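# Place the wall plate flat in the gray tray

## Task

Get the wall plate into the gray tray so that it rests flat on the tray's bottom and stays there by itself, not because the robot is holding it; then release it and pull the tool away from it.

## Robot and tools

Robot: two FANUC CRX-5iA arms named left_arm and right_arm. Each ends in a vacuum suction cup, not fingers. The arm bases sit at (+0.070, +0.503, 0) m for left_arm and (-0.013, -0.447, 0) m for right_arm, each turned a few degrees about z. The names are labels only; they do not say which side of a camera image an arm shows up on.

Frames: all reported poses use one scene frame. Its origin is on the table top midway between the arms, +z is up, +x reaches out over the table, and left_arm is on the +y side. The cup point is the center of the cup's rim, and the cup points along the cup point's own +z axis. About 7 cm behind the rim the tool body and camera stick out up to about 8 cm sideways, so leave room when reaching into the tray.

The 14-number row: every command row has 14 numbers, each in [-1, 1], for both arms even if one stays still. Order: left dx, dy, dz, rx, ry, rz, left suction, then right dx, dy, dz, rx, ry, rz, right suction. The first six of each arm are an offset, not a pose: they are expressed in that cup point's own axes and measured from its pose at the start of the action (for the first action in a call, the pose in the latest result). Scale: 1.0 equals 0.6 m of travel or 180 degrees of turn. rx, ry, rz form one rotation vector. Each row is measured from that same starting pose, not added onto the previous row. Suction is an absolute setting: +1 asks for full vacuum (roughly 55 kPa under ambient), a fraction asks for that share, and 0.05 or less switches it off. It persists, so to keep a cup as it is, resend its current value; a 0 turns it off.

execute_actions(actions): a list of actions run in sequence. One action is a table of 1 to 15 rows; each row lasts one control step of 1/30 s, and if fewer than 15 rows are given the last one repeats to fill 15 steps. An empty list just returns state and images. Each step, the commanded pose is clipped to at most 70 mm and 16 degrees from the measured pose, so large offsets need several actions.

move(target, speed, blocking): target is one 14-number row as above; its offsets count from the pose in the most recent result that reported one. Each cup point follows a straight line, arms finishing together, lasting 0.5 to 10 s (cut off at 10 s). speed is m/s, 0.002 to 0.5, default 0.25; turning is capped at twice that value in rad/s. Paths do not avoid obstacles or the other arm, and the cup can lag, drift or overshoot the speed, mostly near full reach. blocking=false returns after 0.5 s while motion continues; poll with wait(0), and other motion calls are refused until a result shows the move ended. stop() brakes a running move, needing some stopping distance.

wait(seconds): 0 to 10 s with arms holding their last command. zoom_image(camera, region): camera is cam_left_wrist or cam_right_wrist; region is [x0, y0, x1, y1] in pixels, 0,0 top-left, no larger than 504 by 504. read_manual(section) only gives licence texts. finished_scene(scene) ends the current scene, passing its number; irreversible.

Results: the state line lists left_arm then right_arm, each with end_effector_position in metres and end_effector_quat_wxyz in the scene frame (less accurate at long reach). suction_measured shows the vacuum achieved; it stays near 0 without a seal and settles up to 0.15 under the request on a tight seal. part_present turns 1 at 0.50 and back to 0 below 0.45. Hand target lines give where the controller is now steering each cup. A pose unreachable line means a clearance check altered that arm's command. Action results include step readings; HELD with an arm label marks steps where its command was held back. A move adds a move: line with its ending (done, off_target, moving, held, fault) and limits (paced = command clipped; held = some steps blocked, after which the arm may speed up), plus each cup's distance from target. MOTOR HOT warns of heating from holding loads; OVER-TEMPERATURE FAULT means that arm is braked until it cools.

Cameras: two 504x504 fisheye wrist cameras, images returned in the order cam_left_wrist, cam_right_wrist, with calibration given per camera (possibly a little off).

Picking and placing: switch suction on and press the 29 mm rim onto a smooth flat spot of the plate so it contacts all around; screw holes, openings, seams or the plate's edge under the rim will leak. Under vacuum the cup shortens, so the part sits up to about 10 mm nearer the tool. Vacuum alone can lift a light part. To release, lower the plate until it lies on the tray bottom, set suction to 0, then back off more than 15 mm. If the cup seals onto the table, turn suction off to free it.

Avoid: driving a target much past a contact (the arms are stiff); reaching a joint's load limit (152 N m for waist, shoulder and elbow, 38 N m for the wrist joints) or 150 N of external force, either of which halts that arm for 10 s and drops the rest of the call; arms colliding; dropping, slamming or hard pushing; and anything leaving the table, which fails the task. Loose objects may occasionally get nudged by an outside push, so check the plate's final position.

Each tool is called as a command line: name --argument value for each argument, lists and objects as JSON in quotes; but a table of rows of numbers goes row by row, as --pt "numbers of a row", without its own name.

## Session

execute_actions --actions '[]'

Scene clock: 0.00 s.
left_arm: end_effector_position=(+0.5669, +0.5603, +0.3430) suction_measured=0.00 part_present=0 end_effector_quat_wxyz=(+0.002, -0.314, +0.950, -0.001) | right_arm: end_effector_position=(+0.4829, -0.3770, +0.3418) suction_measured=0.01 part_present=0 end_effector_quat_wxyz=(+0.003, +0.190, +0.982, +0.002)
Joint positions: left_arm=[ 0.265  0.129  0.195  0.003 -1.633  0.258] | right_arm=[ 0.263  0.129  0.193 -0.    -1.629 -0.786]
Joint velocities: left_arm=[ 0.001 -0.     0.     0.     0.001  0.   ] | right_arm=[-0.     0.     0.    -0.001  0.001  0.001]
Hand target (left_arm): +0.567, +0.560, +0.343; +0.002, -0.314, +0.950, -0.001
Hand target (right_arm): +0.483, -0.377, +0.342; +0.003, +0.190, +0.982, +0.002
camera_calibration (this result's frames):
cam_left_wrist: T_world_to_cam=[[0.582567, -0.812735, -0.00887189, 0.139281], [-0.751039, -0.542452, 0.376412, 0.603385], [-0.310736, -0.212622, -0.92641, 0.720292], [0, 0, 0, 1]] pos_world=[0.595846, 0.593656, 0.4414]
cam_right_wrist: T_world_to_cam=[[-0.389243, -0.920716, 0.0277791, -0.162158], [-0.858907, 0.373679, 0.350204, 0.443375], [-0.332819, 0.112455, -0.936261, 0.625971], [0, 0, 0, 1]] pos_world=[0.526034, -0.385375, 0.435306]

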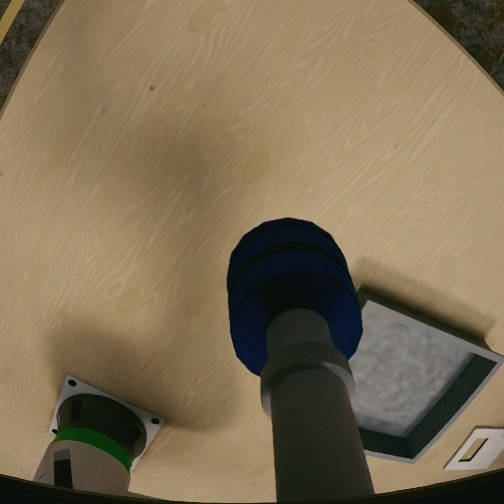

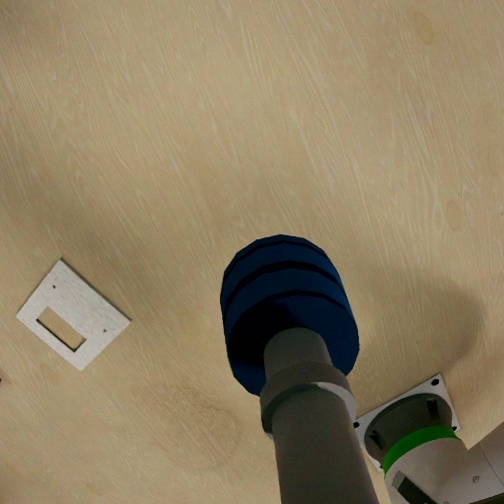

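zoom_image --camera "cam_right_wrist" --region '[0, 245, 150, 395]'

zoom_image --camera "cam_left_wrist" --region '[330, 250, 504, 490]'

Region (0, 245, 150, 395) of cam_right_wrist's 504x504 image, scaled by 3.360, with more detail than that image has.

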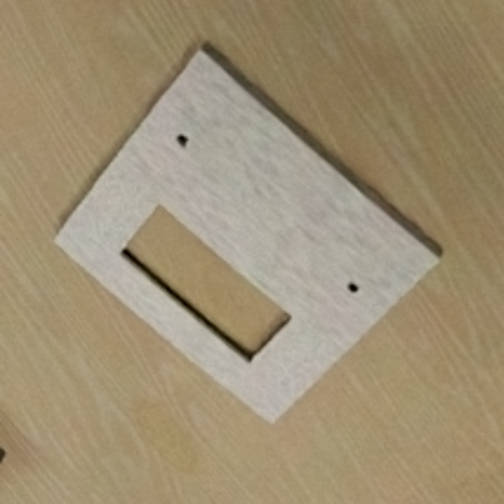

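Region (330, 250, 504, 490) of cam_left_wrist's 504x504 image, scaled by 2.100, with more detail than that image has; it fills the left 365 columns of this view, and the rest is white.

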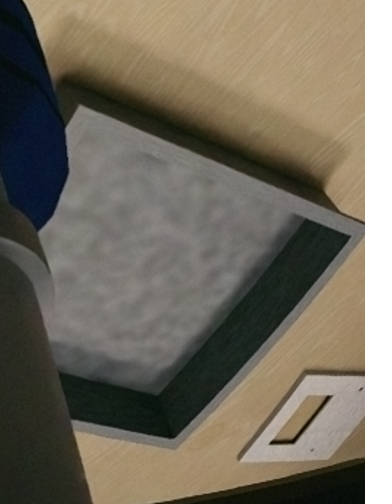

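zoom_image --camera "cam_left_wrist" --region '[430, 410, 504, 484]'

Region (430, 410, 504, 484) of cam_left_wrist's 504x504 image, scaled by 6.811, with more detail than that image has.

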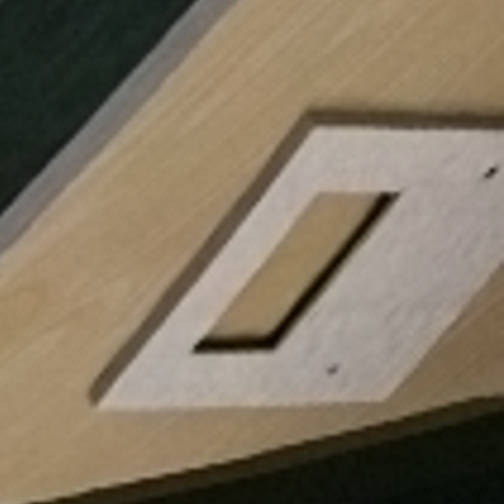

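move --target '[0.8992, -0.7114, 0.4883, 0, 0, 0, 0, 0, 0, 0, 0, 0, 0, 0]' --speed 0.45

Scene clock: 23.80 s.
left_arm: end_effector_position=(+0.3894, -0.1051, +0.0504) suction_measured=0.00 part_present=0 end_effector_quat_wxyz=(-0.001, -0.314, +0.949, -0.002) | right_arm: end_effector_position=(+0.4829, -0.3770, +0.3418) suction_measured=0.01 part_present=0 end_effector_quat_wxyz=(+0.003, +0.190, +0.982, +0.002)
Joint positions: left_arm=[-1.01   0.734  0.348  0.003 -1.181  1.533] | right_arm=[ 0.263  0.129  0.193 -0.    -1.629 -0.786]
Joint velocities: left_arm=[ 0.     0.001  0.001  0.001  0.    -0.   ] | right_arm=[ 0.  0. -0. -0.  0. -0.]
Hand target (left_arm): +0.389, -0.105, +0.050; -0.001, -0.314, +0.949, -0.002
Hand target (right_arm): +0.483, -0.377, +0.342; +0.003, +0.190, +0.982, +0.002
Off the commanded pose (left_arm): 0.001 m, 0 deg.
Off the commanded pose (right_arm): 0.000 m, 0 deg.
move: done; limits=paced
camera_calibration (this result's frames):
cam_left_wrist: T_world_to_cam=[[0.583658, -0.811951, -0.00889289, -0.301045], [-0.748548, -0.542262, 0.381613, 0.218041], [-0.314673, -0.216075, -0.924279, 0.253564], [0, 0, 0, 1]] pos_world=[0.418712, -0.0714093, 0.148479]
cam_right_wrist: T_world_to_cam=[[-0.389244, -0.920716, 0.027779, -0.162158], [-0.858907, 0.373679, 0.350204, 0.443375], [-0.332819, 0.112455, -0.936262, 0.625971], [0, 0, 0, 1]] pos_world=[0.526034, -0.385375, 0.435306]

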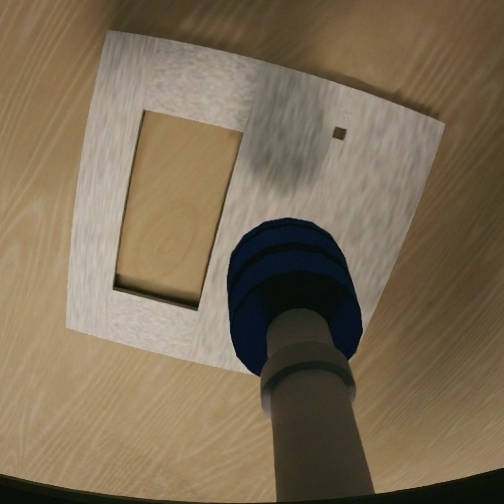

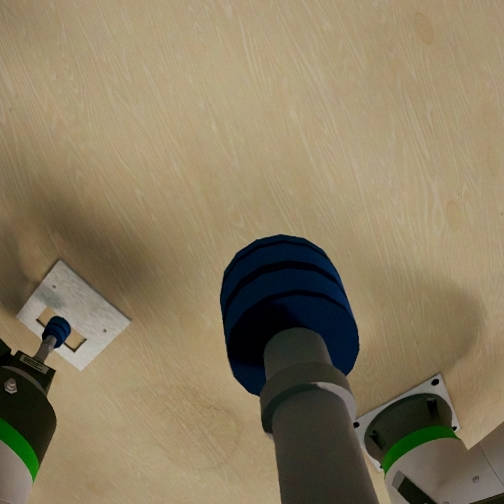

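zoom_image --camera "cam_left_wrist" --region '[50, 15, 300, 265]'

zoom_image --camera "cam_left_wrist" --region '[220, 60, 470, 310]'

zoom_image --camera "cam_left_wrist" --region '[50, 230, 270, 390]'

Region (50, 15, 300, 265) of cam_left_wrist's 504x504 image, scaled by 2.016, with more detail than that image has.

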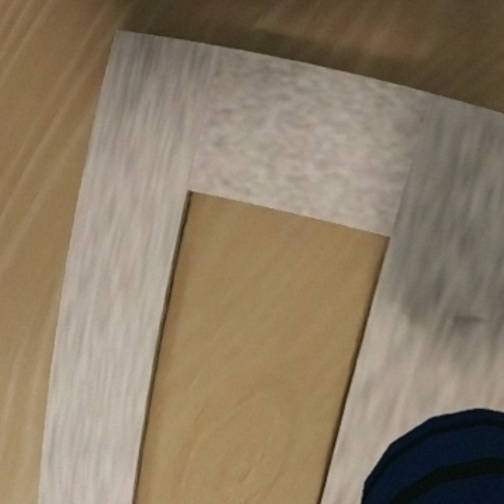

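Region (220, 60, 470, 310) of cam_left_wrist's 504x504 image, scaled by 2.016, with more detail than that image has.

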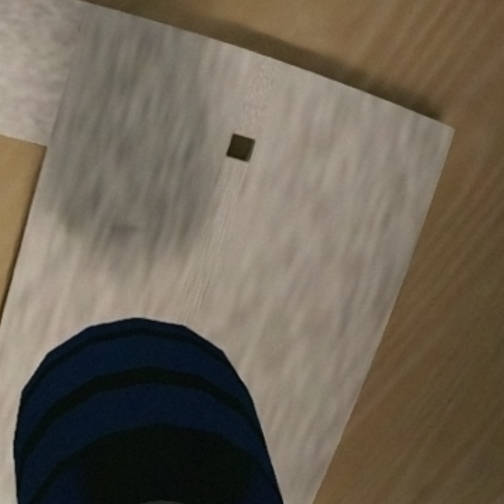

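Region (50, 230, 270, 390) of cam_left_wrist's 504x504 image, scaled by 2.291, with more detail than that image has; it fills the top 367 rows of this view, and the rest is white.

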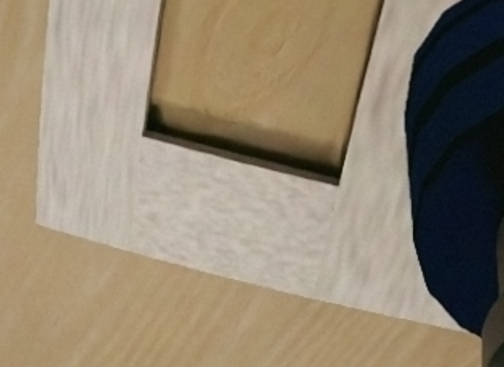

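execute_actions --actions '[[[0.00044,-0.00021,0.00083,0,0,0,1,0,0,0,0,0,0,0],[0.00162,-0.00078,0.00283,0,0,0,1,0,0,0,0,0,0,0],[0.00336,-0.00163,0.00617,0,0,0,1,0,0,0,0,0,0,0],[0.00548,-0.00265,0.01083,0,0,0,1,0,0,0,0,0,0,0],[0.00779,-0.00377,0.01633,0,0,0,1,0,0,0,0,0,0,0],[0.01009,-0.00488,0.02217,0,0,0,1,0,0,0,0,0,0,0],[0.01221,-0.0059,0.028,0,0,0,1,0,0,0,0,0,0,0],[0.01395,-0.00675,0.0335,0,0,0,1,0,0,0,0,0,0,0],[0.01513,-0.00732,0.03833,0,0,0,1,0,0,0,0,0,0,0],[0.01557,-0.00753,0.04233,0,0,0,1,0,0,0,0,0,0,0],[0.01557,-0.00753,0.0455,0,0,0,1,0,0,0,0,0,0,0],[0.01557,-0.00753,0.048,0,0,0,1,0,0,0,0,0,0,0],[0.01557,-0.00753,0.05,0,0,0,1,0,0,0,0,0,0,0],[0.01557,-0.00753,0.05167,0,0,0,1,0,0,0,0,0,0,0],[0.01557,-0.00753,0.05317,0,0,0,1,0,0,0,0,0,0,0]],[[0,0,0.006,0,0,0,1,0,0,0,0,0,0,0],[0,0,0.0075,0,0,0,1,0,0,0,0,0,0,0],[0,0,0.009,0,0,0,1,0,0,0,0,0,0,0],[0,0,0.0105,0,0,0,1,0,0,0,0,0,0,0],[0,0,0.012,0,0,0,1,0,0,0,0,0,0,0],[0,0,0.0135,0,0,0,1,0,0,0,0,0,0,0],[0,0,0.015,0,0,0,1,0,0,0,0,0,0,0],[0,0,0.0165,0,0,0,1,0,0,0,0,0,0,0],[0,0,0.018,0,0,0,1,0,0,0,0,0,0,0],[0,0,0.0195,0,0,0,1,0,0,0,0,0,0,0],[0,0,0.02083,0,0,0,1,0,0,0,0,0,0,0],[0,0,0.022,0,0,0,1,0,0,0,0,0,0,0]]]'

Scene clock: 37.20 s.
left_arm: end_effector_position=(+0.3848, -0.1145, +0.0069) suction_measured=0.31 part_present=0 end_effector_quat_wxyz=(-0.001, -0.314, +0.949, -0.002) | right_arm: end_effector_position=(+0.4829, -0.3770, +0.3418) suction_measured=0.01 part_present=0 end_effector_quat_wxyz=(+0.003, +0.190, +0.982, +0.002)
Joint positions: left_arm=[-1.024  0.795  0.342  0.003 -1.114  1.548] | right_arm=[ 0.263  0.129  0.193 -0.    -1.629 -0.786]
Joint velocities: left_arm=[ 0.     0.     0.    -0.001  0.003 -0.   ] | right_arm=[-0.     0.     0.     0.001 -0.001  0.   ]
Hand target (left_arm): +0.385, -0.115, +0.007; -0.001, -0.314, +0.949, -0.002
Hand target (right_arm): +0.483, -0.377, +0.342; +0.003, +0.190, +0.982, +0.002
Off the commanded pose (left_arm): 0.000 m, 0 deg.
Off the commanded pose (right_arm): 0.000 m, 0 deg.
Step readings (end_effector_position; steps 1 to 15: 1st action; 16 to 30: 2nd action):
0: left_arm (+0.3894, -0.1051, +0.0503) | right_arm (+0.4829, -0.3770, +0.3418)
1: left_arm (+0.3894, -0.1051, +0.0503) | right_arm (+0.4829, -0.3770, +0.3418)
2: left_arm (+0.3892, -0.1052, +0.0501) | right_arm (+0.4829, -0.3770, +0.3418)
4: left_arm (+0.3886, -0.1064, +0.0479) | right_arm (+0.4829, -0.3770, +0.3418)
8: left_arm (+0.3861, -0.1111, +0.0367) | right_arm (+0.4829, -0.3770, +0.3418)
15: left_arm (+0.3847, -0.1145, +0.0201) | right_arm (+0.4829, -0.3770, +0.3418)
16: left_arm (+0.3847, -0.1145, +0.0191) | right_arm (+0.4829, -0.3770, +0.3418)
17: left_arm (+0.3848, -0.1145, +0.0177) | right_arm (+0.4829, -0.3770, +0.3418)
19: left_arm (+0.3847, -0.1145, +0.0152) | right_arm (+0.4829, -0.3770, +0.3418)
23: left_arm (+0.3847, -0.1145, +0.0116) | right_arm (+0.4829, -0.3770, +0.3418)
30: end_effector_position above
camera_calibration (this result's frames):
cam_left_wrist: T_world_to_cam=[[0.583823, -0.811834, -0.00874469, -0.306437], [-0.748491, -0.542381, 0.381556, 0.22605], [-0.314503, -0.216216, -0.924304, 0.209812], [0, 0, 0, 1]] pos_world=[0.414088, -0.0808057, 0.105]
cam_right_wrist: T_world_to_cam=[[-0.389244, -0.920716, 0.0277789, -0.162158], [-0.858907, 0.373679, 0.350204, 0.443375], [-0.332819, 0.112455, -0.936262, 0.625971], [0, 0, 0, 1]] pos_world=[0.526034, -0.385375, 0.435306]

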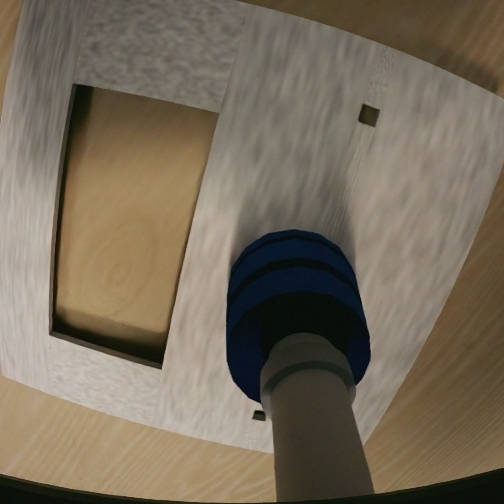

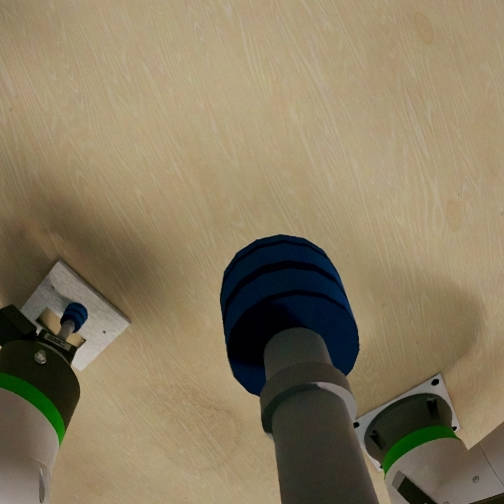

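execute_actions --actions '[]'

Scene clock: 37.70 s.
left_arm: end_effector_position=(+0.3848, -0.1145, +0.0069) suction_measured=0.91 part_present=1 end_effector_quat_wxyz=(-0.001, -0.314, +0.949, -0.002) | right_arm: end_effector_position=(+0.4829, -0.3770, +0.3418) suction_measured=0.01 part_present=0 end_effector_quat_wxyz=(+0.003, +0.190, +0.982, +0.002)
Joint positions: left_arm=[-1.024  0.795  0.342  0.003 -1.114  1.548] | right_arm=[ 0.263  0.129  0.193 -0.    -1.629 -0.786]
Joint velocities: left_arm=[-0.001  0.     0.     0.    -0.    -0.   ] | right_arm=[-0.    -0.001 -0.001 -0.     0.    -0.   ]
Hand target (left_arm): +0.385, -0.115, +0.007; -0.001, -0.314, +0.949, -0.002
Hand target (right_arm): +0.483, -0.377, +0.342; +0.003, +0.190, +0.982, +0.002
Off the commanded pose (left_arm): 0.000 m, 0 deg.
Off the commanded pose (right_arm): 0.000 m, 0 deg.
camera_calibration (this result's frames):
cam_left_wrist: T_world_to_cam=[[0.583824, -0.811834, -0.00870058, -0.306451], [-0.748501, -0.542368, 0.381554, 0.226059], [-0.314477, -0.216248, -0.924306, 0.209791], [0, 0, 0, 1]] pos_world=[0.414094, -0.080813, 0.104991]
cam_right_wrist: T_world_to_cam=[[-0.389244, -0.920716, 0.0277789, -0.162158], [-0.858907, 0.373679, 0.350204, 0.443375], [-0.332819, 0.112455, -0.936261, 0.625971], [0, 0, 0, 1]] pos_world=[0.526034, -0.385375, 0.435306]

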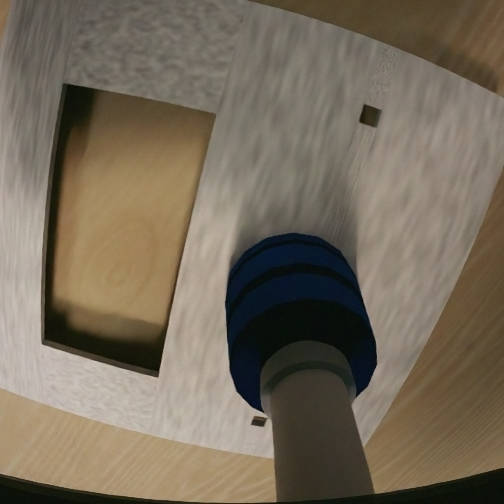

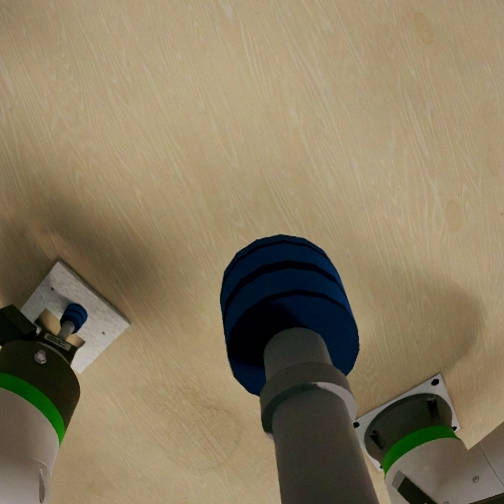

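zoom_image --camera "cam_left_wrist" --region '[20, 70, 280, 440]'

Region (20, 70, 280, 440) of cam_left_wrist's 504x504 image, scaled by 1.362, with more detail than that image has; it fills the left 354 columns of this view, and the rest is white.

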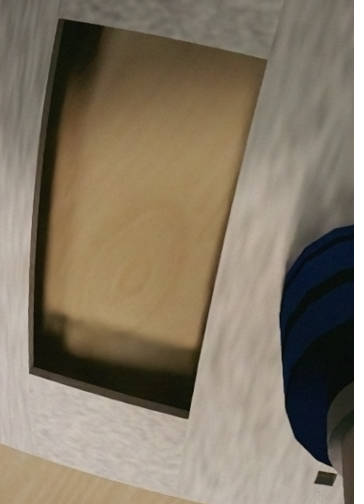

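execute_actions --actions '[[[-0.00004,0.00004,-0.00011,0,0,0,1,0,0,0,0,0,0,0],[-0.0003,0.00033,-0.00082,0,0,0,1,0,0,0,0,0,0,0],[-0.00099,0.00108,-0.00256,0,0,0,1,0,0,0,0,0,0,0],[-0.00226,0.00246,-0.00561,0,0,0,1,0,0,0,0,0,0,0],[-0.00426,0.00463,-0.01013,0,0,0,1,0,0,0,0,0,0,0],[-0.00709,0.00771,-0.01612,0,0,0,1,0,0,0,0,0,0,0],[-0.01083,0.01179,-0.02349,0,0,0,1,0,0,0,0,0,0,0],[-0.01556,0.01693,-0.03209,0,0,0,1,0,0,0,0,0,0,0],[-0.0213,0.02318,-0.04166,0,0,0,1,0,0,0,0,0,0,0],[-0.02807,0.03055,-0.0519,0,0,0,1,0,0,0,0,0,0,0],[-0.03587,0.03904,-0.0625,0,0,0,1,0,0,0,0,0,0,0],[-0.04467,0.04862,-0.0731,0,0,0,1,0,0,0,0,0,0,0],[-0.05444,0.05925,-0.08334,0,0,0,1,0,0,0,0,0,0,0],[-0.06512,0.07088,-0.09291,0,0,0,1,0,0,0,0,0,0,0],[-0.07665,0.08342,-0.10151,0,0,0,1,0,0,0,0,0,0,0]],[[-0.03344,0.03639,-0.02456,0,0,0,1,0,0,0,0,0,0,0],[-0.04641,0.05051,-0.03055,0,0,0,1,0,0,0,0,0,0,0],[-0.05996,0.06526,-0.03506,0,0,0,1,0,0,0,0,0,0,0],[-0.07398,0.08052,-0.03812,0,0,0,1,0,0,0,0,0,0,0],[-0.08836,0.09617,-0.03986,0,0,0,1,0,0,0,0,0,0,0],[-0.10299,0.11209,-0.04057,0,0,0,1,0,0,0,0,0,0,0],[-0.11773,0.12814,-0.04068,0,0,0,1,0,0,0,0,0,0,0],[-0.13247,0.14419,-0.04068,0,0,0,1,0,0,0,0,0,0,0],[-0.1471,0.1601,-0.04068,0,0,0,1,0,0,0,0,0,0,0],[-0.16148,0.17575,-0.04068,0,0,0,1,0,0,0,0,0,0,0],[-0.1755,0.19102,-0.04068,0,0,0,1,0,0,0,0,0,0,0],[-0.18905,0.20576,-0.04068,0,0,0,1,0,0,0,0,0,0,0],[-0.20202,0.21988,-0.04068,0,0,0,1,0,0,0,0,0,0,0],[-0.21432,0.23326,-0.04068,0,0,0,1,0,0,0,0,0,0,0],[-0.22584,0.24581,-0.04068,0,0,0,1,0,0,0,0,0,0,0]],[[-0.03329,0.03623,0,0,0,0,1,0,0,0,0,0,0,0],[-0.04306,0.04686,0,0,0,0,1,0,0,0,0,0,0,0],[-0.05186,0.05645,0,0,0,0,1,0,0,0,0,0,0,0],[-0.05966,0.06493,0,0,0,0,1,0,0,0,0,0,0,0],[-0.06643,0.0723,0,0,0,0,1,0,0,0,0,0,0,0],[-0.07217,0.07855,0,0,0,0,1,0,0,0,0,0,0,0],[-0.07689,0.08369,0,0,0,0,1,0,0,0,0,0,0,0],[-0.08064,0.08777,0,0,0,0,1,0,0,0,0,0,0,0],[-0.08347,0.09085,0,0,0,0,1,0,0,0,0,0,0,0],[-0.08547,0.09302,0,0,0,0,1,0,0,0,0,0,0,0],[-0.08674,0.09441,0,0,0,0,1,0,0,0,0,0,0,0],[-0.08742,0.09515,0,0,0,0,1,0,0,0,0,0,0,0],[-0.08769,0.09544,0,0,0,0,1,0,0,0,0,0,0,0],[-0.08773,0.09548,0,0,0,0,1,0,0,0,0,0,0,0]]]'

Scene clock: 66.13 s.
left_arm: end_effector_position=(+0.4116, +0.1581, +0.0714) suction_measured=0.98 part_present=1 end_effector_quat_wxyz=(+0.002, -0.316, +0.949, +0.006) | right_arm: end_effector_position=(+0.4829, -0.3770, +0.3418) suction_measured=0.01 part_present=0 end_effector_quat_wxyz=(+0.003, +0.190, +0.982, +0.002)
Joint positions: left_arm=[-0.639  0.266 -0.3   -0.012 -1.011  1.174] | right_arm=[ 0.263  0.129  0.193 -0.    -1.629 -0.786]
Joint velocities: left_arm=[ 0.007 -0.005 -0.006  0.005  0.002 -0.007] | right_arm=[-0.    -0.    -0.001 -0.     0.     0.   ]
Hand target (left_arm): +0.412, +0.158, +0.071; +0.002, -0.316, +0.949, +0.005
Hand target (right_arm): +0.483, -0.377, +0.342; +0.003, +0.190, +0.982, +0.002
Off the commanded pose (left_arm): 0.000 m, 0 deg.
Off the commanded pose (right_arm): 0.000 m, 0 deg.
Step readings (end_effector_position; steps 1 to 15: 1st action; 16 to 30: 2nd action; 31 to 45: 3rd action):
0: left_arm (+0.3848, -0.1145, +0.0069) | right_arm (+0.4829, -0.3770, +0.3418)
1: left_arm (+0.3848, -0.1145, +0.0069) | right_arm (+0.4829, -0.3770, +0.3418)
2: left_arm (+0.3848, -0.1145, +0.0069) | right_arm (+0.4829, -0.3770, +0.3418)
4: left_arm (+0.3850, -0.1142, +0.0079) | right_arm (+0.4829, -0.3770, +0.3418)
8: left_arm (+0.3854, -0.1083, +0.0165) | right_arm (+0.4829, -0.3770, +0.3418)
15: left_arm (+0.3888, -0.0748, +0.0495) | right_arm (+0.4829, -0.3770, +0.3418)
16: left_arm (+0.3896, -0.0672, +0.0545) | right_arm (+0.4829, -0.3770, +0.3418)
17: left_arm (+0.3903, -0.0593, +0.0586) | right_arm (+0.4829, -0.3770, +0.3418)
19: left_arm (+0.3913, -0.0428, +0.0634) | right_arm (+0.4829, -0.3770, +0.3418)
23: left_arm (+0.3956, -0.0029, +0.0696) | right_arm (+0.4829, -0.3770, +0.3418)
30: left_arm (+0.4036, +0.0806, +0.0704) | right_arm (+0.4829, -0.3770, +0.3418)
31: left_arm (+0.4048, +0.0926, +0.0705) | right_arm (+0.4829, -0.3770, +0.3418)
32: left_arm (+0.4056, +0.1033, +0.0704) | right_arm (+0.4829, -0.3770, +0.3418)
34: left_arm (+0.4061, +0.1172, +0.0697) | right_arm (+0.4829, -0.3770, +0.3418)
38: left_arm (+0.4095, +0.1411, +0.0707) | right_arm (+0.4829, -0.3770, +0.3418)
45: end_effector_position above
camera_calibration (this result's frames):
cam_left_wrist: T_world_to_cam=[[0.586537, -0.809618, -0.0221945, -0.100744], [-0.746614, -0.551108, 0.372621, 0.370593], [-0.313912, -0.201985, -0.927718, 0.334621], [0, 0, 0, 1]] pos_world=[0.440822, 0.190262, 0.170107]
cam_right_wrist: T_world_to_cam=[[-0.389244, -0.920716, 0.0277788, -0.162158], [-0.858907, 0.373679, 0.350204, 0.443375], [-0.332819, 0.112455, -0.936261, 0.625971], [0, 0, 0, 1]] pos_world=[0.526034, -0.385375, 0.435306]

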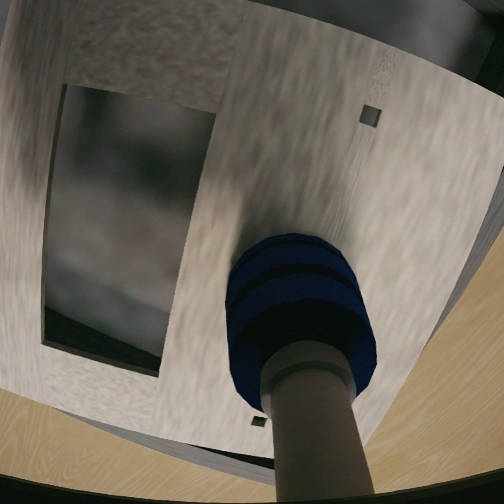

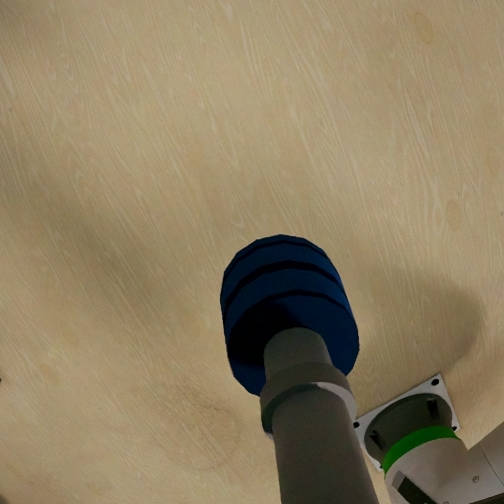

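zoom_image --camera "cam_left_wrist" --region '[240, 0, 504, 120]'

zoom_image --camera "cam_left_wrist" --region '[0, 280, 290, 504]'

zoom_image --camera "cam_left_wrist" --region '[400, 140, 504, 380]'

Region (240, 0, 504, 120) of cam_left_wrist's 504x504 image, scaled by 1.909, with more detail than that image has; it fills the top 229 rows of this view, and the rest is white.

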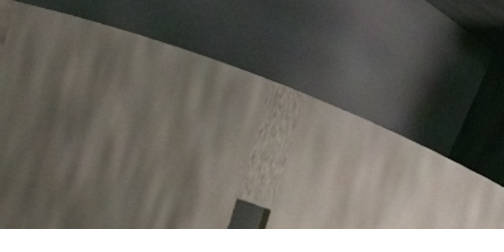

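Region (0, 280, 290, 504) of cam_left_wrist's 504x504 image, scaled by 1.738, with more detail than that image has; it fills the top 389 rows of this view, and the rest is white.

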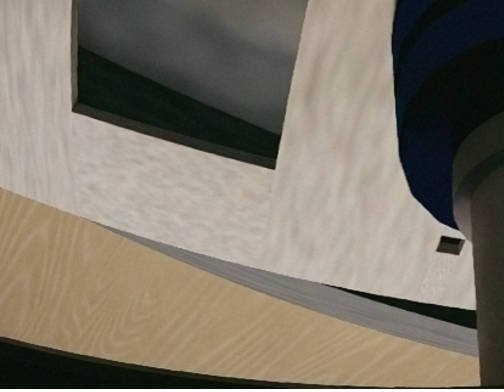

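Region (400, 140, 504, 380) of cam_left_wrist's 504x504 image, scaled by 2.100, with more detail than that image has; it fills the left 218 columns of this view, and the rest is white.

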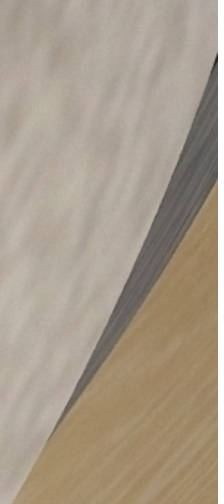

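execute_actions --actions '[]'

Scene clock: 70.00 s.
left_arm: end_effector_position=(+0.4116, +0.1581, +0.0715) suction_measured=0.98 part_present=1 end_effector_quat_wxyz=(+0.002, -0.316, +0.949, +0.005) | right_arm: end_effector_position=(+0.4829, -0.3770, +0.3418) suction_measured=0.01 part_present=0 end_effector_quat_wxyz=(+0.003, +0.190, +0.982, +0.002)
Joint positions: left_arm=[-0.639  0.266 -0.3   -0.012 -1.011  1.174] | right_arm=[ 0.263  0.129  0.193 -0.    -1.629 -0.786]
Joint velocities: left_arm=[ 0.001 -0.     0.     0.     0.    -0.   ] | right_arm=[-0.    -0.001 -0.     0.001  0.    -0.002]
Hand target (left_arm): +0.412, +0.158, +0.071; +0.002, -0.316, +0.949, +0.005
Hand target (right_arm): +0.483, -0.377, +0.342; +0.003, +0.190, +0.982, +0.002
Off the commanded pose (left_arm): 0.000 m, 0 deg.
Off the commanded pose (right_arm): 0.000 m, 0 deg.
camera_calibration (this result's frames):
cam_left_wrist: T_world_to_cam=[[0.58663, -0.809553, -0.0221238, -0.100735], [-0.746514, -0.551138, 0.37278, 0.37058], [-0.313978, -0.202168, -0.927656, 0.33471], [0, 0, 0, 1]] pos_world=[0.440829, 0.190358, 0.170122]
cam_right_wrist: T_world_to_cam=[[-0.389243, -0.920716, 0.027779, -0.162158], [-0.858907, 0.373679, 0.350204, 0.443375], [-0.332819, 0.112455, -0.936261, 0.625971], [0, 0, 0, 1]] pos_world=[0.526034, -0.385375, 0.435306]

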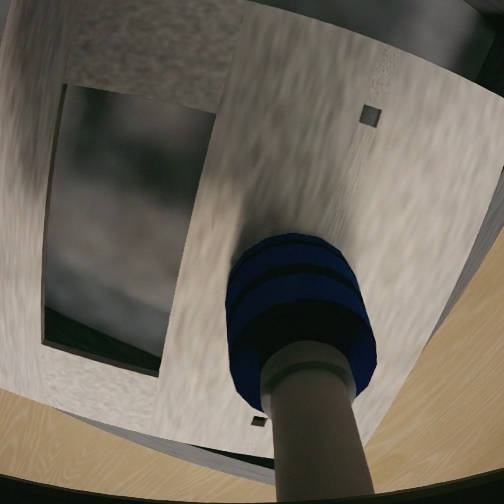

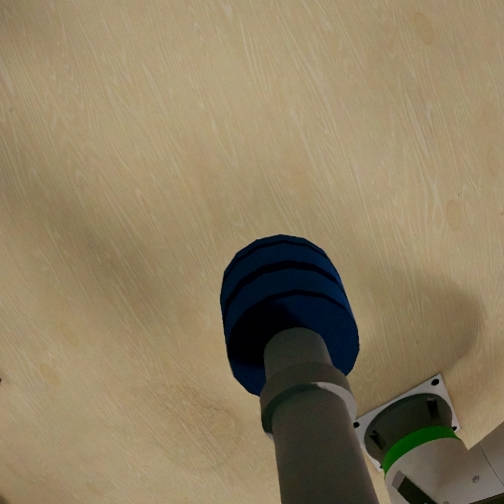

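move --target '[-0.0454, 0.0428, 0.038, 0.0039, 0.0029, 0, 1, 0, 0, 0, 0, 0, 0, 0]' --speed 0.15

Scene clock: 74.90 s.
left_arm: end_effector_position=(+0.4182, +0.1954, +0.0491) suction_measured=0.98 part_present=1 end_effector_quat_wxyz=(-0.000, -0.316, +0.949, -0.002) | right_arm: end_effector_position=(+0.4829, -0.3770, +0.3418) suction_measured=0.01 part_present=0 end_effector_quat_wxyz=(+0.003, +0.190, +0.982, +0.002)
Joint positions: left_arm=[-0.552  0.246 -0.393  0.004 -0.93   1.079] | right_arm=[ 0.263  0.129  0.193 -0.    -1.629 -0.786]
Joint velocities: left_arm=[ 0.001 -0.    -0.001  0.    -0.001  0.   ] | right_arm=[ 0.     0.     0.001  0.     0.    -0.001]
Hand target (left_arm): +0.418, +0.195, +0.049; -0.000, -0.316, +0.949, -0.002
Hand target (right_arm): +0.483, -0.377, +0.342; +0.003, +0.190, +0.982, +0.002
Off the commanded pose (left_arm): 0.000 m, 0 deg.
Off the commanded pose (right_arm): 0.000 m, 0 deg.
move: done
camera_calibration (this result's frames):
cam_left_wrist: T_world_to_cam=[[0.586754, -0.809708, -0.00966763, -0.0755658], [-0.746637, -0.545594, 0.380606, 0.402987], [-0.313454, -0.216104, -0.924687, 0.325982], [0, 0, 0, 1]] pos_world=[0.447404, 0.229127, 0.147321]
cam_right_wrist: T_world_to_cam=[[-0.389244, -0.920716, 0.0277788, -0.162158], [-0.858907, 0.373679, 0.350204, 0.443375], [-0.332819, 0.112455, -0.936262, 0.625971], [0, 0, 0, 1]] pos_world=[0.526034, -0.385375, 0.435306]

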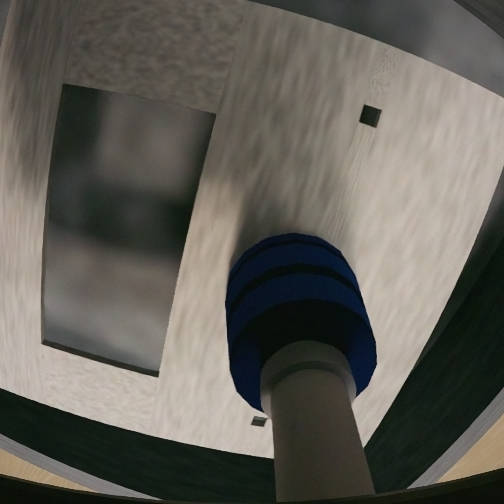

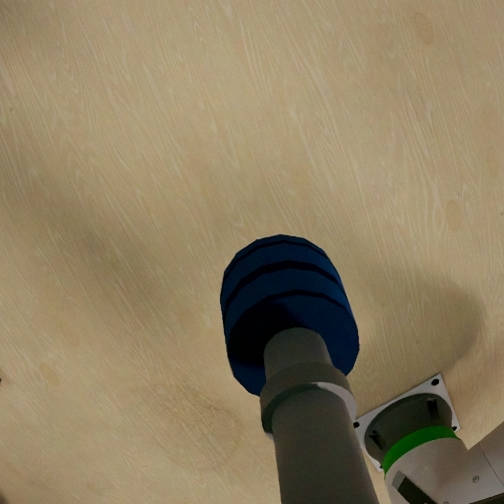

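move --target '[0, 0, 0.0635, 0, 0, 0, 1, 0, 0, 0, 0, 0, 0, 0]' --speed 0.12

Scene clock: 76.33 s.
left_arm: end_effector_position=(+0.4184, +0.1954, +0.0109) suction_measured=1.00 part_present=1 end_effector_quat_wxyz=(-0.000, -0.316, +0.949, -0.002) | right_arm: end_effector_position=(+0.4829, -0.3770, +0.3418) suction_measured=0.01 part_present=0 end_effector_quat_wxyz=(+0.003, +0.190, +0.982, +0.002)
Joint positions: left_arm=[-0.552  0.31  -0.422  0.004 -0.837  1.079] | right_arm=[ 0.263  0.129  0.193 -0.    -1.629 -0.786]
Joint velocities: left_arm=[ 0.     0.001 -0.     0.     0.001  0.   ] | right_arm=[-0.    -0.    -0.001 -0.001 -0.001  0.   ]
Hand target (left_arm): +0.418, +0.195, +0.011; -0.000, -0.316, +0.949, -0.002
Hand target (right_arm): +0.483, -0.377, +0.342; +0.003, +0.190, +0.982, +0.002
Off the commanded pose (left_arm): 0.000 m, 0 deg.
Off the commanded pose (right_arm): 0.000 m, 0 deg.
move: done
camera_calibration (this result's frames):
cam_left_wrist: T_world_to_cam=[[0.586995, -0.809531, -0.00977207, -0.0761557], [-0.746506, -0.545888, 0.380442, 0.417652], [-0.313314, -0.216023, -0.924753, 0.290631], [0, 0, 0, 1]] pos_world=[0.447541, 0.229124, 0.109125]
cam_right_wrist: T_world_to_cam=[[-0.389244, -0.920716, 0.0277788, -0.162158], [-0.858907, 0.373679, 0.350204, 0.443375], [-0.332819, 0.112455, -0.936262, 0.625971], [0, 0, 0, 1]] pos_world=[0.526034, -0.385375, 0.435306]

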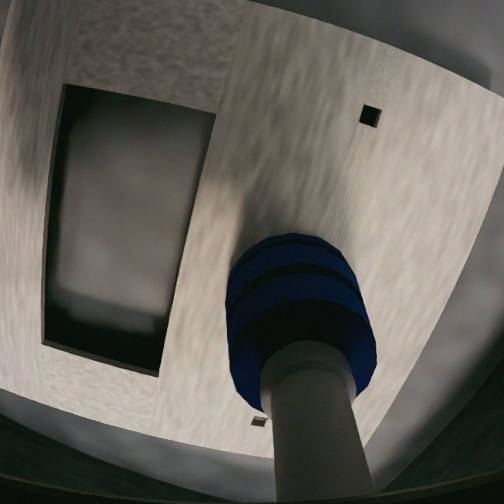

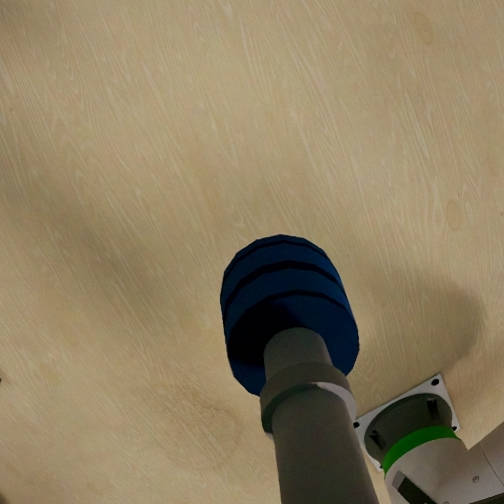

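move --target '[0, 0, 0.0107, 0, 0, 0, 1, 0, 0, 0, 0, 0, 0, 0]' --speed 0.02

Scene clock: 77.57 s.
left_arm: end_effector_position=(+0.4184, +0.1954, +0.0045) suction_measured=0.98 part_present=1 end_effector_quat_wxyz=(-0.000, -0.316, +0.949, -0.002) | right_arm: end_effector_position=(+0.4829, -0.3770, +0.3418) suction_measured=0.01 part_present=0 end_effector_quat_wxyz=(+0.003, +0.190, +0.982, +0.002)
Joint positions: left_arm=[-0.552  0.322 -0.426  0.004 -0.821  1.079] | right_arm=[ 0.263  0.129  0.193 -0.    -1.629 -0.786]
Joint velocities: left_arm=[ 0.  0.  0. -0. -0.  0.] | right_arm=[-0.     0.001  0.001  0.    -0.     0.   ]
Hand target (left_arm): +0.418, +0.195, +0.004; -0.000, -0.316, +0.949, -0.002
Hand target (right_arm): +0.483, -0.377, +0.342; +0.003, +0.190, +0.982, +0.002
Off the commanded pose (left_arm): 0.000 m, 0 deg.
Off the commanded pose (right_arm): 0.000 m, 0 deg.
move: done
camera_calibration (this result's frames):
cam_left_wrist: T_world_to_cam=[[0.586955, -0.80956, -0.0097797, -0.0762224], [-0.746544, -0.545862, 0.380405, 0.420103], [-0.313299, -0.21598, -0.924768, 0.284664], [0, 0, 0, 1]] pos_world=[0.447549, 0.229093, 0.102694]
cam_right_wrist: T_world_to_cam=[[-0.389243, -0.920716, 0.0277788, -0.162158], [-0.858907, 0.373679, 0.350204, 0.443375], [-0.332819, 0.112455, -0.936261, 0.625971], [0, 0, 0, 1]] pos_world=[0.526034, -0.385375, 0.435306]

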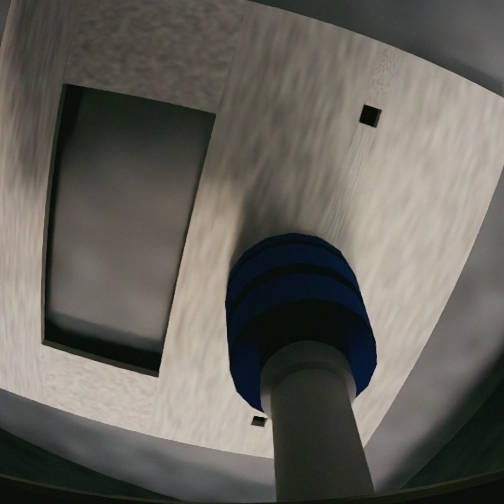

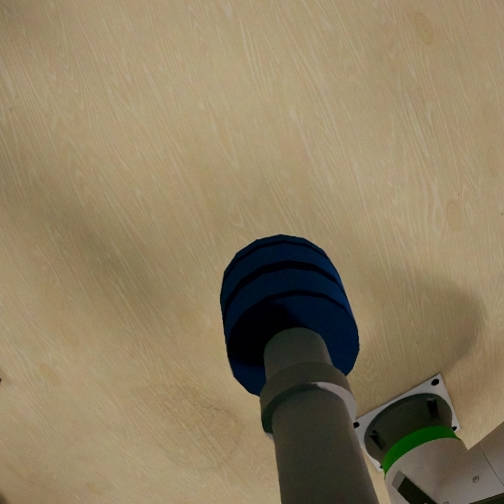

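zoom_image --camera "cam_left_wrist" --region '[30, 270, 190, 400]'

Region (30, 270, 190, 400) of cam_left_wrist's 504x504 image, scaled by 3.150, with more detail than that image has; it fills the top 410 rows of this view, and the rest is white.

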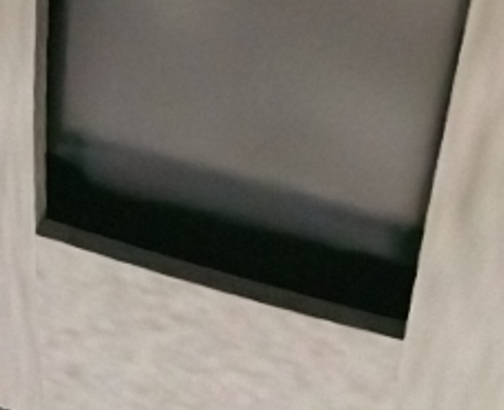

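move --target '[0, 0, 0.0035, 0, 0, 0, 1, 0, 0, 0, 0, 0, 0, 0]' --speed 0.01

zoom_image --camera "cam_left_wrist" --region '[30, 270, 190, 400]'

Scene clock: 83.57 s.
left_arm: end_effector_position=(+0.4184, +0.1954, +0.0024) suction_measured=0.98 part_present=1 end_effector_quat_wxyz=(-0.000, -0.316, +0.949, -0.002) | right_arm: end_effector_position=(+0.4829, -0.3770, +0.3418) suction_measured=0.01 part_present=0 end_effector_quat_wxyz=(+0.003, +0.190, +0.982, +0.002)
Joint positions: left_arm=[-0.552  0.325 -0.427  0.004 -0.816  1.079] | right_arm=[ 0.263  0.129  0.193 -0.    -1.629 -0.786]
Joint velocities: left_arm=[-0.001  0.     0.     0.001 -0.     0.   ] | right_arm=[ 0.     0.001  0.     0.    -0.001  0.002]
Hand target (left_arm): +0.418, +0.195, +0.002; -0.000, -0.316, +0.949, -0.002
Hand target (right_arm): +0.483, -0.377, +0.342; +0.003, +0.190, +0.982, +0.002
Off the commanded pose (left_arm): 0.000 m, 0 deg.
Off the commanded pose (right_arm): 0.000 m, 0 deg.
move: done
camera_calibration (this result's frames):
cam_left_wrist: T_world_to_cam=[[0.587038, -0.8095, -0.00977881, -0.0762906], [-0.74649, -0.545939, 0.380399, 0.420928], [-0.313272, -0.216009, -0.924771, 0.282726], [0, 0, 0, 1]] pos_world=[0.447574, 0.229115, 0.10059]
cam_right_wrist: T_world_to_cam=[[-0.389243, -0.920716, 0.0277789, -0.162158], [-0.858907, 0.373679, 0.350204, 0.443375], [-0.332819, 0.112455, -0.936262, 0.625971], [0, 0, 0, 1]] pos_world=[0.526034, -0.385375, 0.435306]

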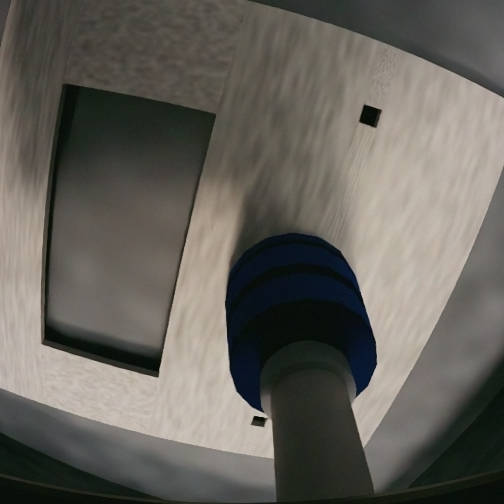

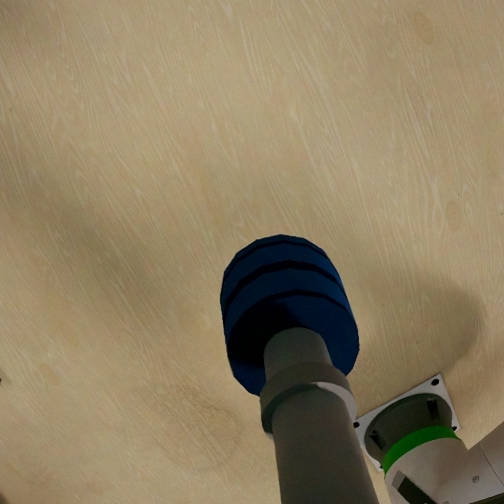

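Region (30, 270, 190, 400) of cam_left_wrist's 504x504 image, scaled by 3.150, with more detail than that image has; it fills the top 410 rows of this view, and the rest is white.

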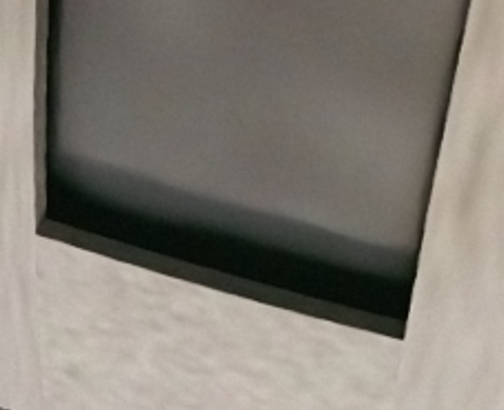

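move --target '[0, 0, 0.0045, 0, 0, 0, 1, 0, 0, 0, 0, 0, 0, 0]' --speed 0.012

zoom_image --camera "cam_left_wrist" --region '[30, 270, 190, 400]'

Scene clock: 87.73 s.
left_arm: end_effector_position=(+0.4185, +0.1953, -0.0002) suction_measured=1.00 part_present=1 end_effector_quat_wxyz=(-0.000, -0.316, +0.949, -0.002) | right_arm: end_effector_position=(+0.4829, -0.3770, +0.3418) suction_measured=0.01 part_present=0 end_effector_quat_wxyz=(+0.003, +0.190, +0.982, +0.002)
Joint positions: left_arm=[-0.552  0.33  -0.429  0.004 -0.81   1.079] | right_arm=[ 0.263  0.129  0.193 -0.    -1.629 -0.786]
Joint velocities: left_arm=[-0.001  0.001 -0.001  0.     0.    -0.   ] | right_arm=[ 0.    -0.002  0.001  0.001  0.     0.   ]
Hand target (left_arm): +0.418, +0.195, -0.000; -0.000, -0.316, +0.949, -0.002
Hand target (right_arm): +0.483, -0.377, +0.342; +0.003, +0.190, +0.982, +0.002
Off the commanded pose (left_arm): 0.000 m, 0 deg.
Off the commanded pose (right_arm): 0.000 m, 0 deg.
move: done
camera_calibration (this result's frames):
cam_left_wrist: T_world_to_cam=[[0.587099, -0.809459, -0.0095236, -0.0764804], [-0.746503, -0.545914, 0.380409, 0.421918], [-0.313125, -0.216229, -0.924769, 0.280294], [0, 0, 0, 1]] pos_world=[0.447632, 0.229031, 0.0979773]
cam_right_wrist: T_world_to_cam=[[-0.389243, -0.920716, 0.027779, -0.162158], [-0.858907, 0.373679, 0.350204, 0.443375], [-0.332819, 0.112455, -0.936261, 0.625971], [0, 0, 0, 1]] pos_world=[0.526034, -0.385375, 0.435305]

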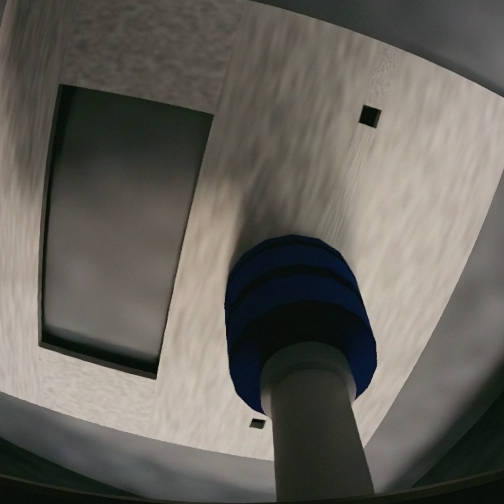

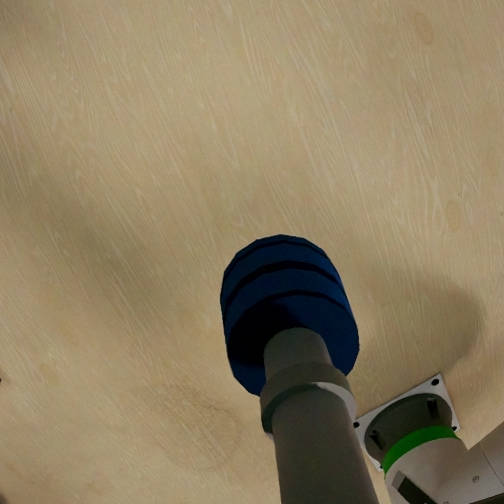

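Region (30, 270, 190, 400) of cam_left_wrist's 504x504 image, scaled by 3.150, with more detail than that image has; it fills the top 410 rows of this view, and the rest is white.

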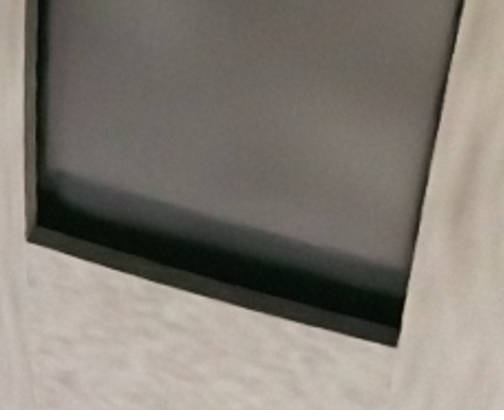

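execute_actions --actions '[[[0,0,0,0,0,0,0,0,0,0,0,0,0,0]]]'

Scene clock: 89.03 s.
left_arm: end_effector_position=(+0.4184, +0.1954, -0.0003) suction_measured=0.00 part_present=0 end_effector_quat_wxyz=(-0.000, -0.316, +0.949, -0.002) | right_arm: end_effector_position=(+0.4829, -0.3770, +0.3418) suction_measured=0.01 part_present=0 end_effector_quat_wxyz=(+0.003, +0.190, +0.982, +0.002)
Joint positions: left_arm=[-0.552  0.33  -0.429  0.004 -0.81   1.079] | right_arm=[ 0.263  0.129  0.193 -0.    -1.629 -0.786]
Joint velocities: left_arm=[0.001 0.    0.    0.002 0.    0.   ] | right_arm=[ 0.    -0.    -0.    -0.     0.001  0.002]
Hand target (left_arm): +0.418, +0.195, -0.000; -0.000, -0.316, +0.949, -0.002
Hand target (right_arm): +0.483, -0.377, +0.342; +0.003, +0.190, +0.982, +0.002
Off the commanded pose (left_arm): 0.000 m, 0 deg.
Off the commanded pose (right_arm): 0.000 m, 0 deg.
Step readings (end_effector_position):
0: left_arm (+0.4184, +0.1954, -0.0003) | right_arm (+0.4829, -0.3770, +0.3418)
1: left_arm (+0.4184, +0.1954, -0.0003) | right_arm (+0.4829, -0.3770, +0.3418)
2: left_arm (+0.4184, +0.1954, -0.0003) | right_arm (+0.4829, -0.3770, +0.3418)
4: left_arm (+0.4184, +0.1954, -0.0003) | right_arm (+0.4829, -0.3770, +0.3418)
8: left_arm (+0.4184, +0.1954, -0.0003) | right_arm (+0.4829, -0.3770, +0.3418)
15: end_effector_position above
camera_calibration (this result's frames):
cam_left_wrist: T_world_to_cam=[[0.587065, -0.809482, -0.0096833, -0.0763656], [-0.746502, -0.54594, 0.380374, 0.421957], [-0.313192, -0.216075, -0.924782, 0.280244], [0, 0, 0, 1]] pos_world=[0.447594, 0.2291, 0.097924]
cam_right_wrist: T_world_to_cam=[[-0.389244, -0.920716, 0.0277789, -0.162158], [-0.858907, 0.373679, 0.350204, 0.443375], [-0.332819, 0.112455, -0.936262, 0.625971], [0, 0, 0, 1]] pos_world=[0.526034, -0.385375, 0.435306]

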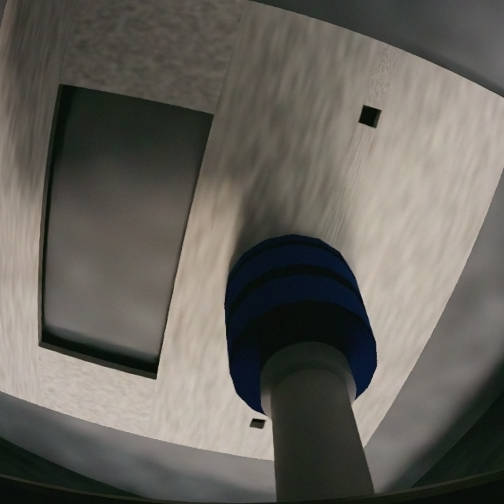

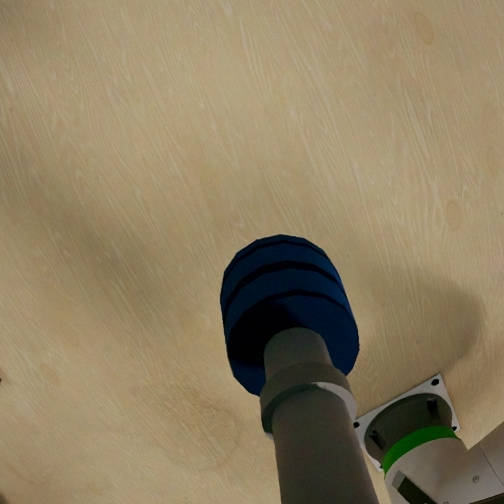

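move --target '[0, 0, -0.3, 0, 0, 0, 0, 0, 0, 0, 0, 0, 0, 0]' --speed 0.25

Scene clock: 90.43 s.
left_arm: end_effector_position=(+0.4177, +0.1956, +0.1801) suction_measured=0.00 part_present=0 end_effector_quat_wxyz=(-0.000, -0.316, +0.949, -0.002) | right_arm: end_effector_position=(+0.4829, -0.3770, +0.3418) suction_measured=0.01 part_present=0 end_effector_quat_wxyz=(+0.003, +0.190, +0.982, +0.002)
Joint positions: left_arm=[-0.552  0.089 -0.233  0.004 -1.246  1.079] | right_arm=[ 0.263  0.129  0.193 -0.    -1.629 -0.786]
Joint velocities: left_arm=[ 0.     0.     0.001 -0.001  0.     0.001] | right_arm=[ 0.    -0.001  0.     0.    -0.001  0.   ]
Hand target (left_arm): +0.418, +0.196, +0.180; -0.000, -0.316, +0.949, -0.002
Hand target (right_arm): +0.483, -0.377, +0.342; +0.003, +0.190, +0.982, +0.002
Off the commanded pose (left_arm): 0.001 m, 0 deg.
Off the commanded pose (right_arm): 0.000 m, 0 deg.
move: done
camera_calibration (this result's frames):
cam_left_wrist: T_world_to_cam=[[0.586131, -0.810163, -0.00934778, -0.0735274], [-0.746987, -0.544821, 0.381024, 0.35275], [-0.313785, -0.216347, -0.924518, 0.447123], [0, 0, 0, 1]] pos_world=[0.446897, 0.229351, 0.27828]
cam_right_wrist: T_world_to_cam=[[-0.389244, -0.920716, 0.027779, -0.162158], [-0.858907, 0.373679, 0.350204, 0.443375], [-0.332819, 0.112455, -0.936261, 0.625971], [0, 0, 0, 1]] pos_world=[0.526034, -0.385375, 0.435306]

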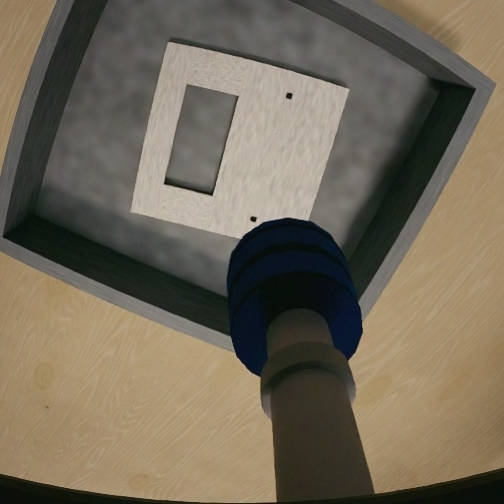

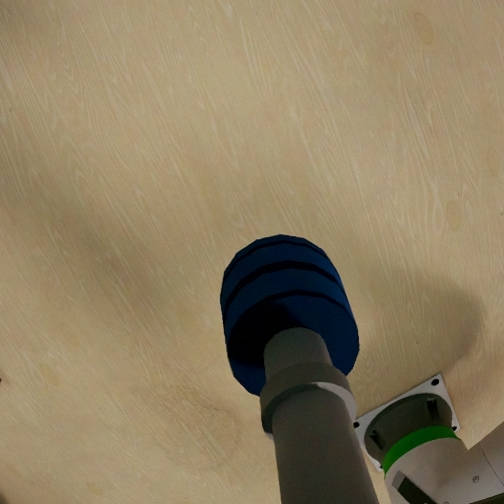

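The plate lies flat in the middle of the tray and the arm is clear.

finished_scene --scene 2

The scene is finished: the task was done.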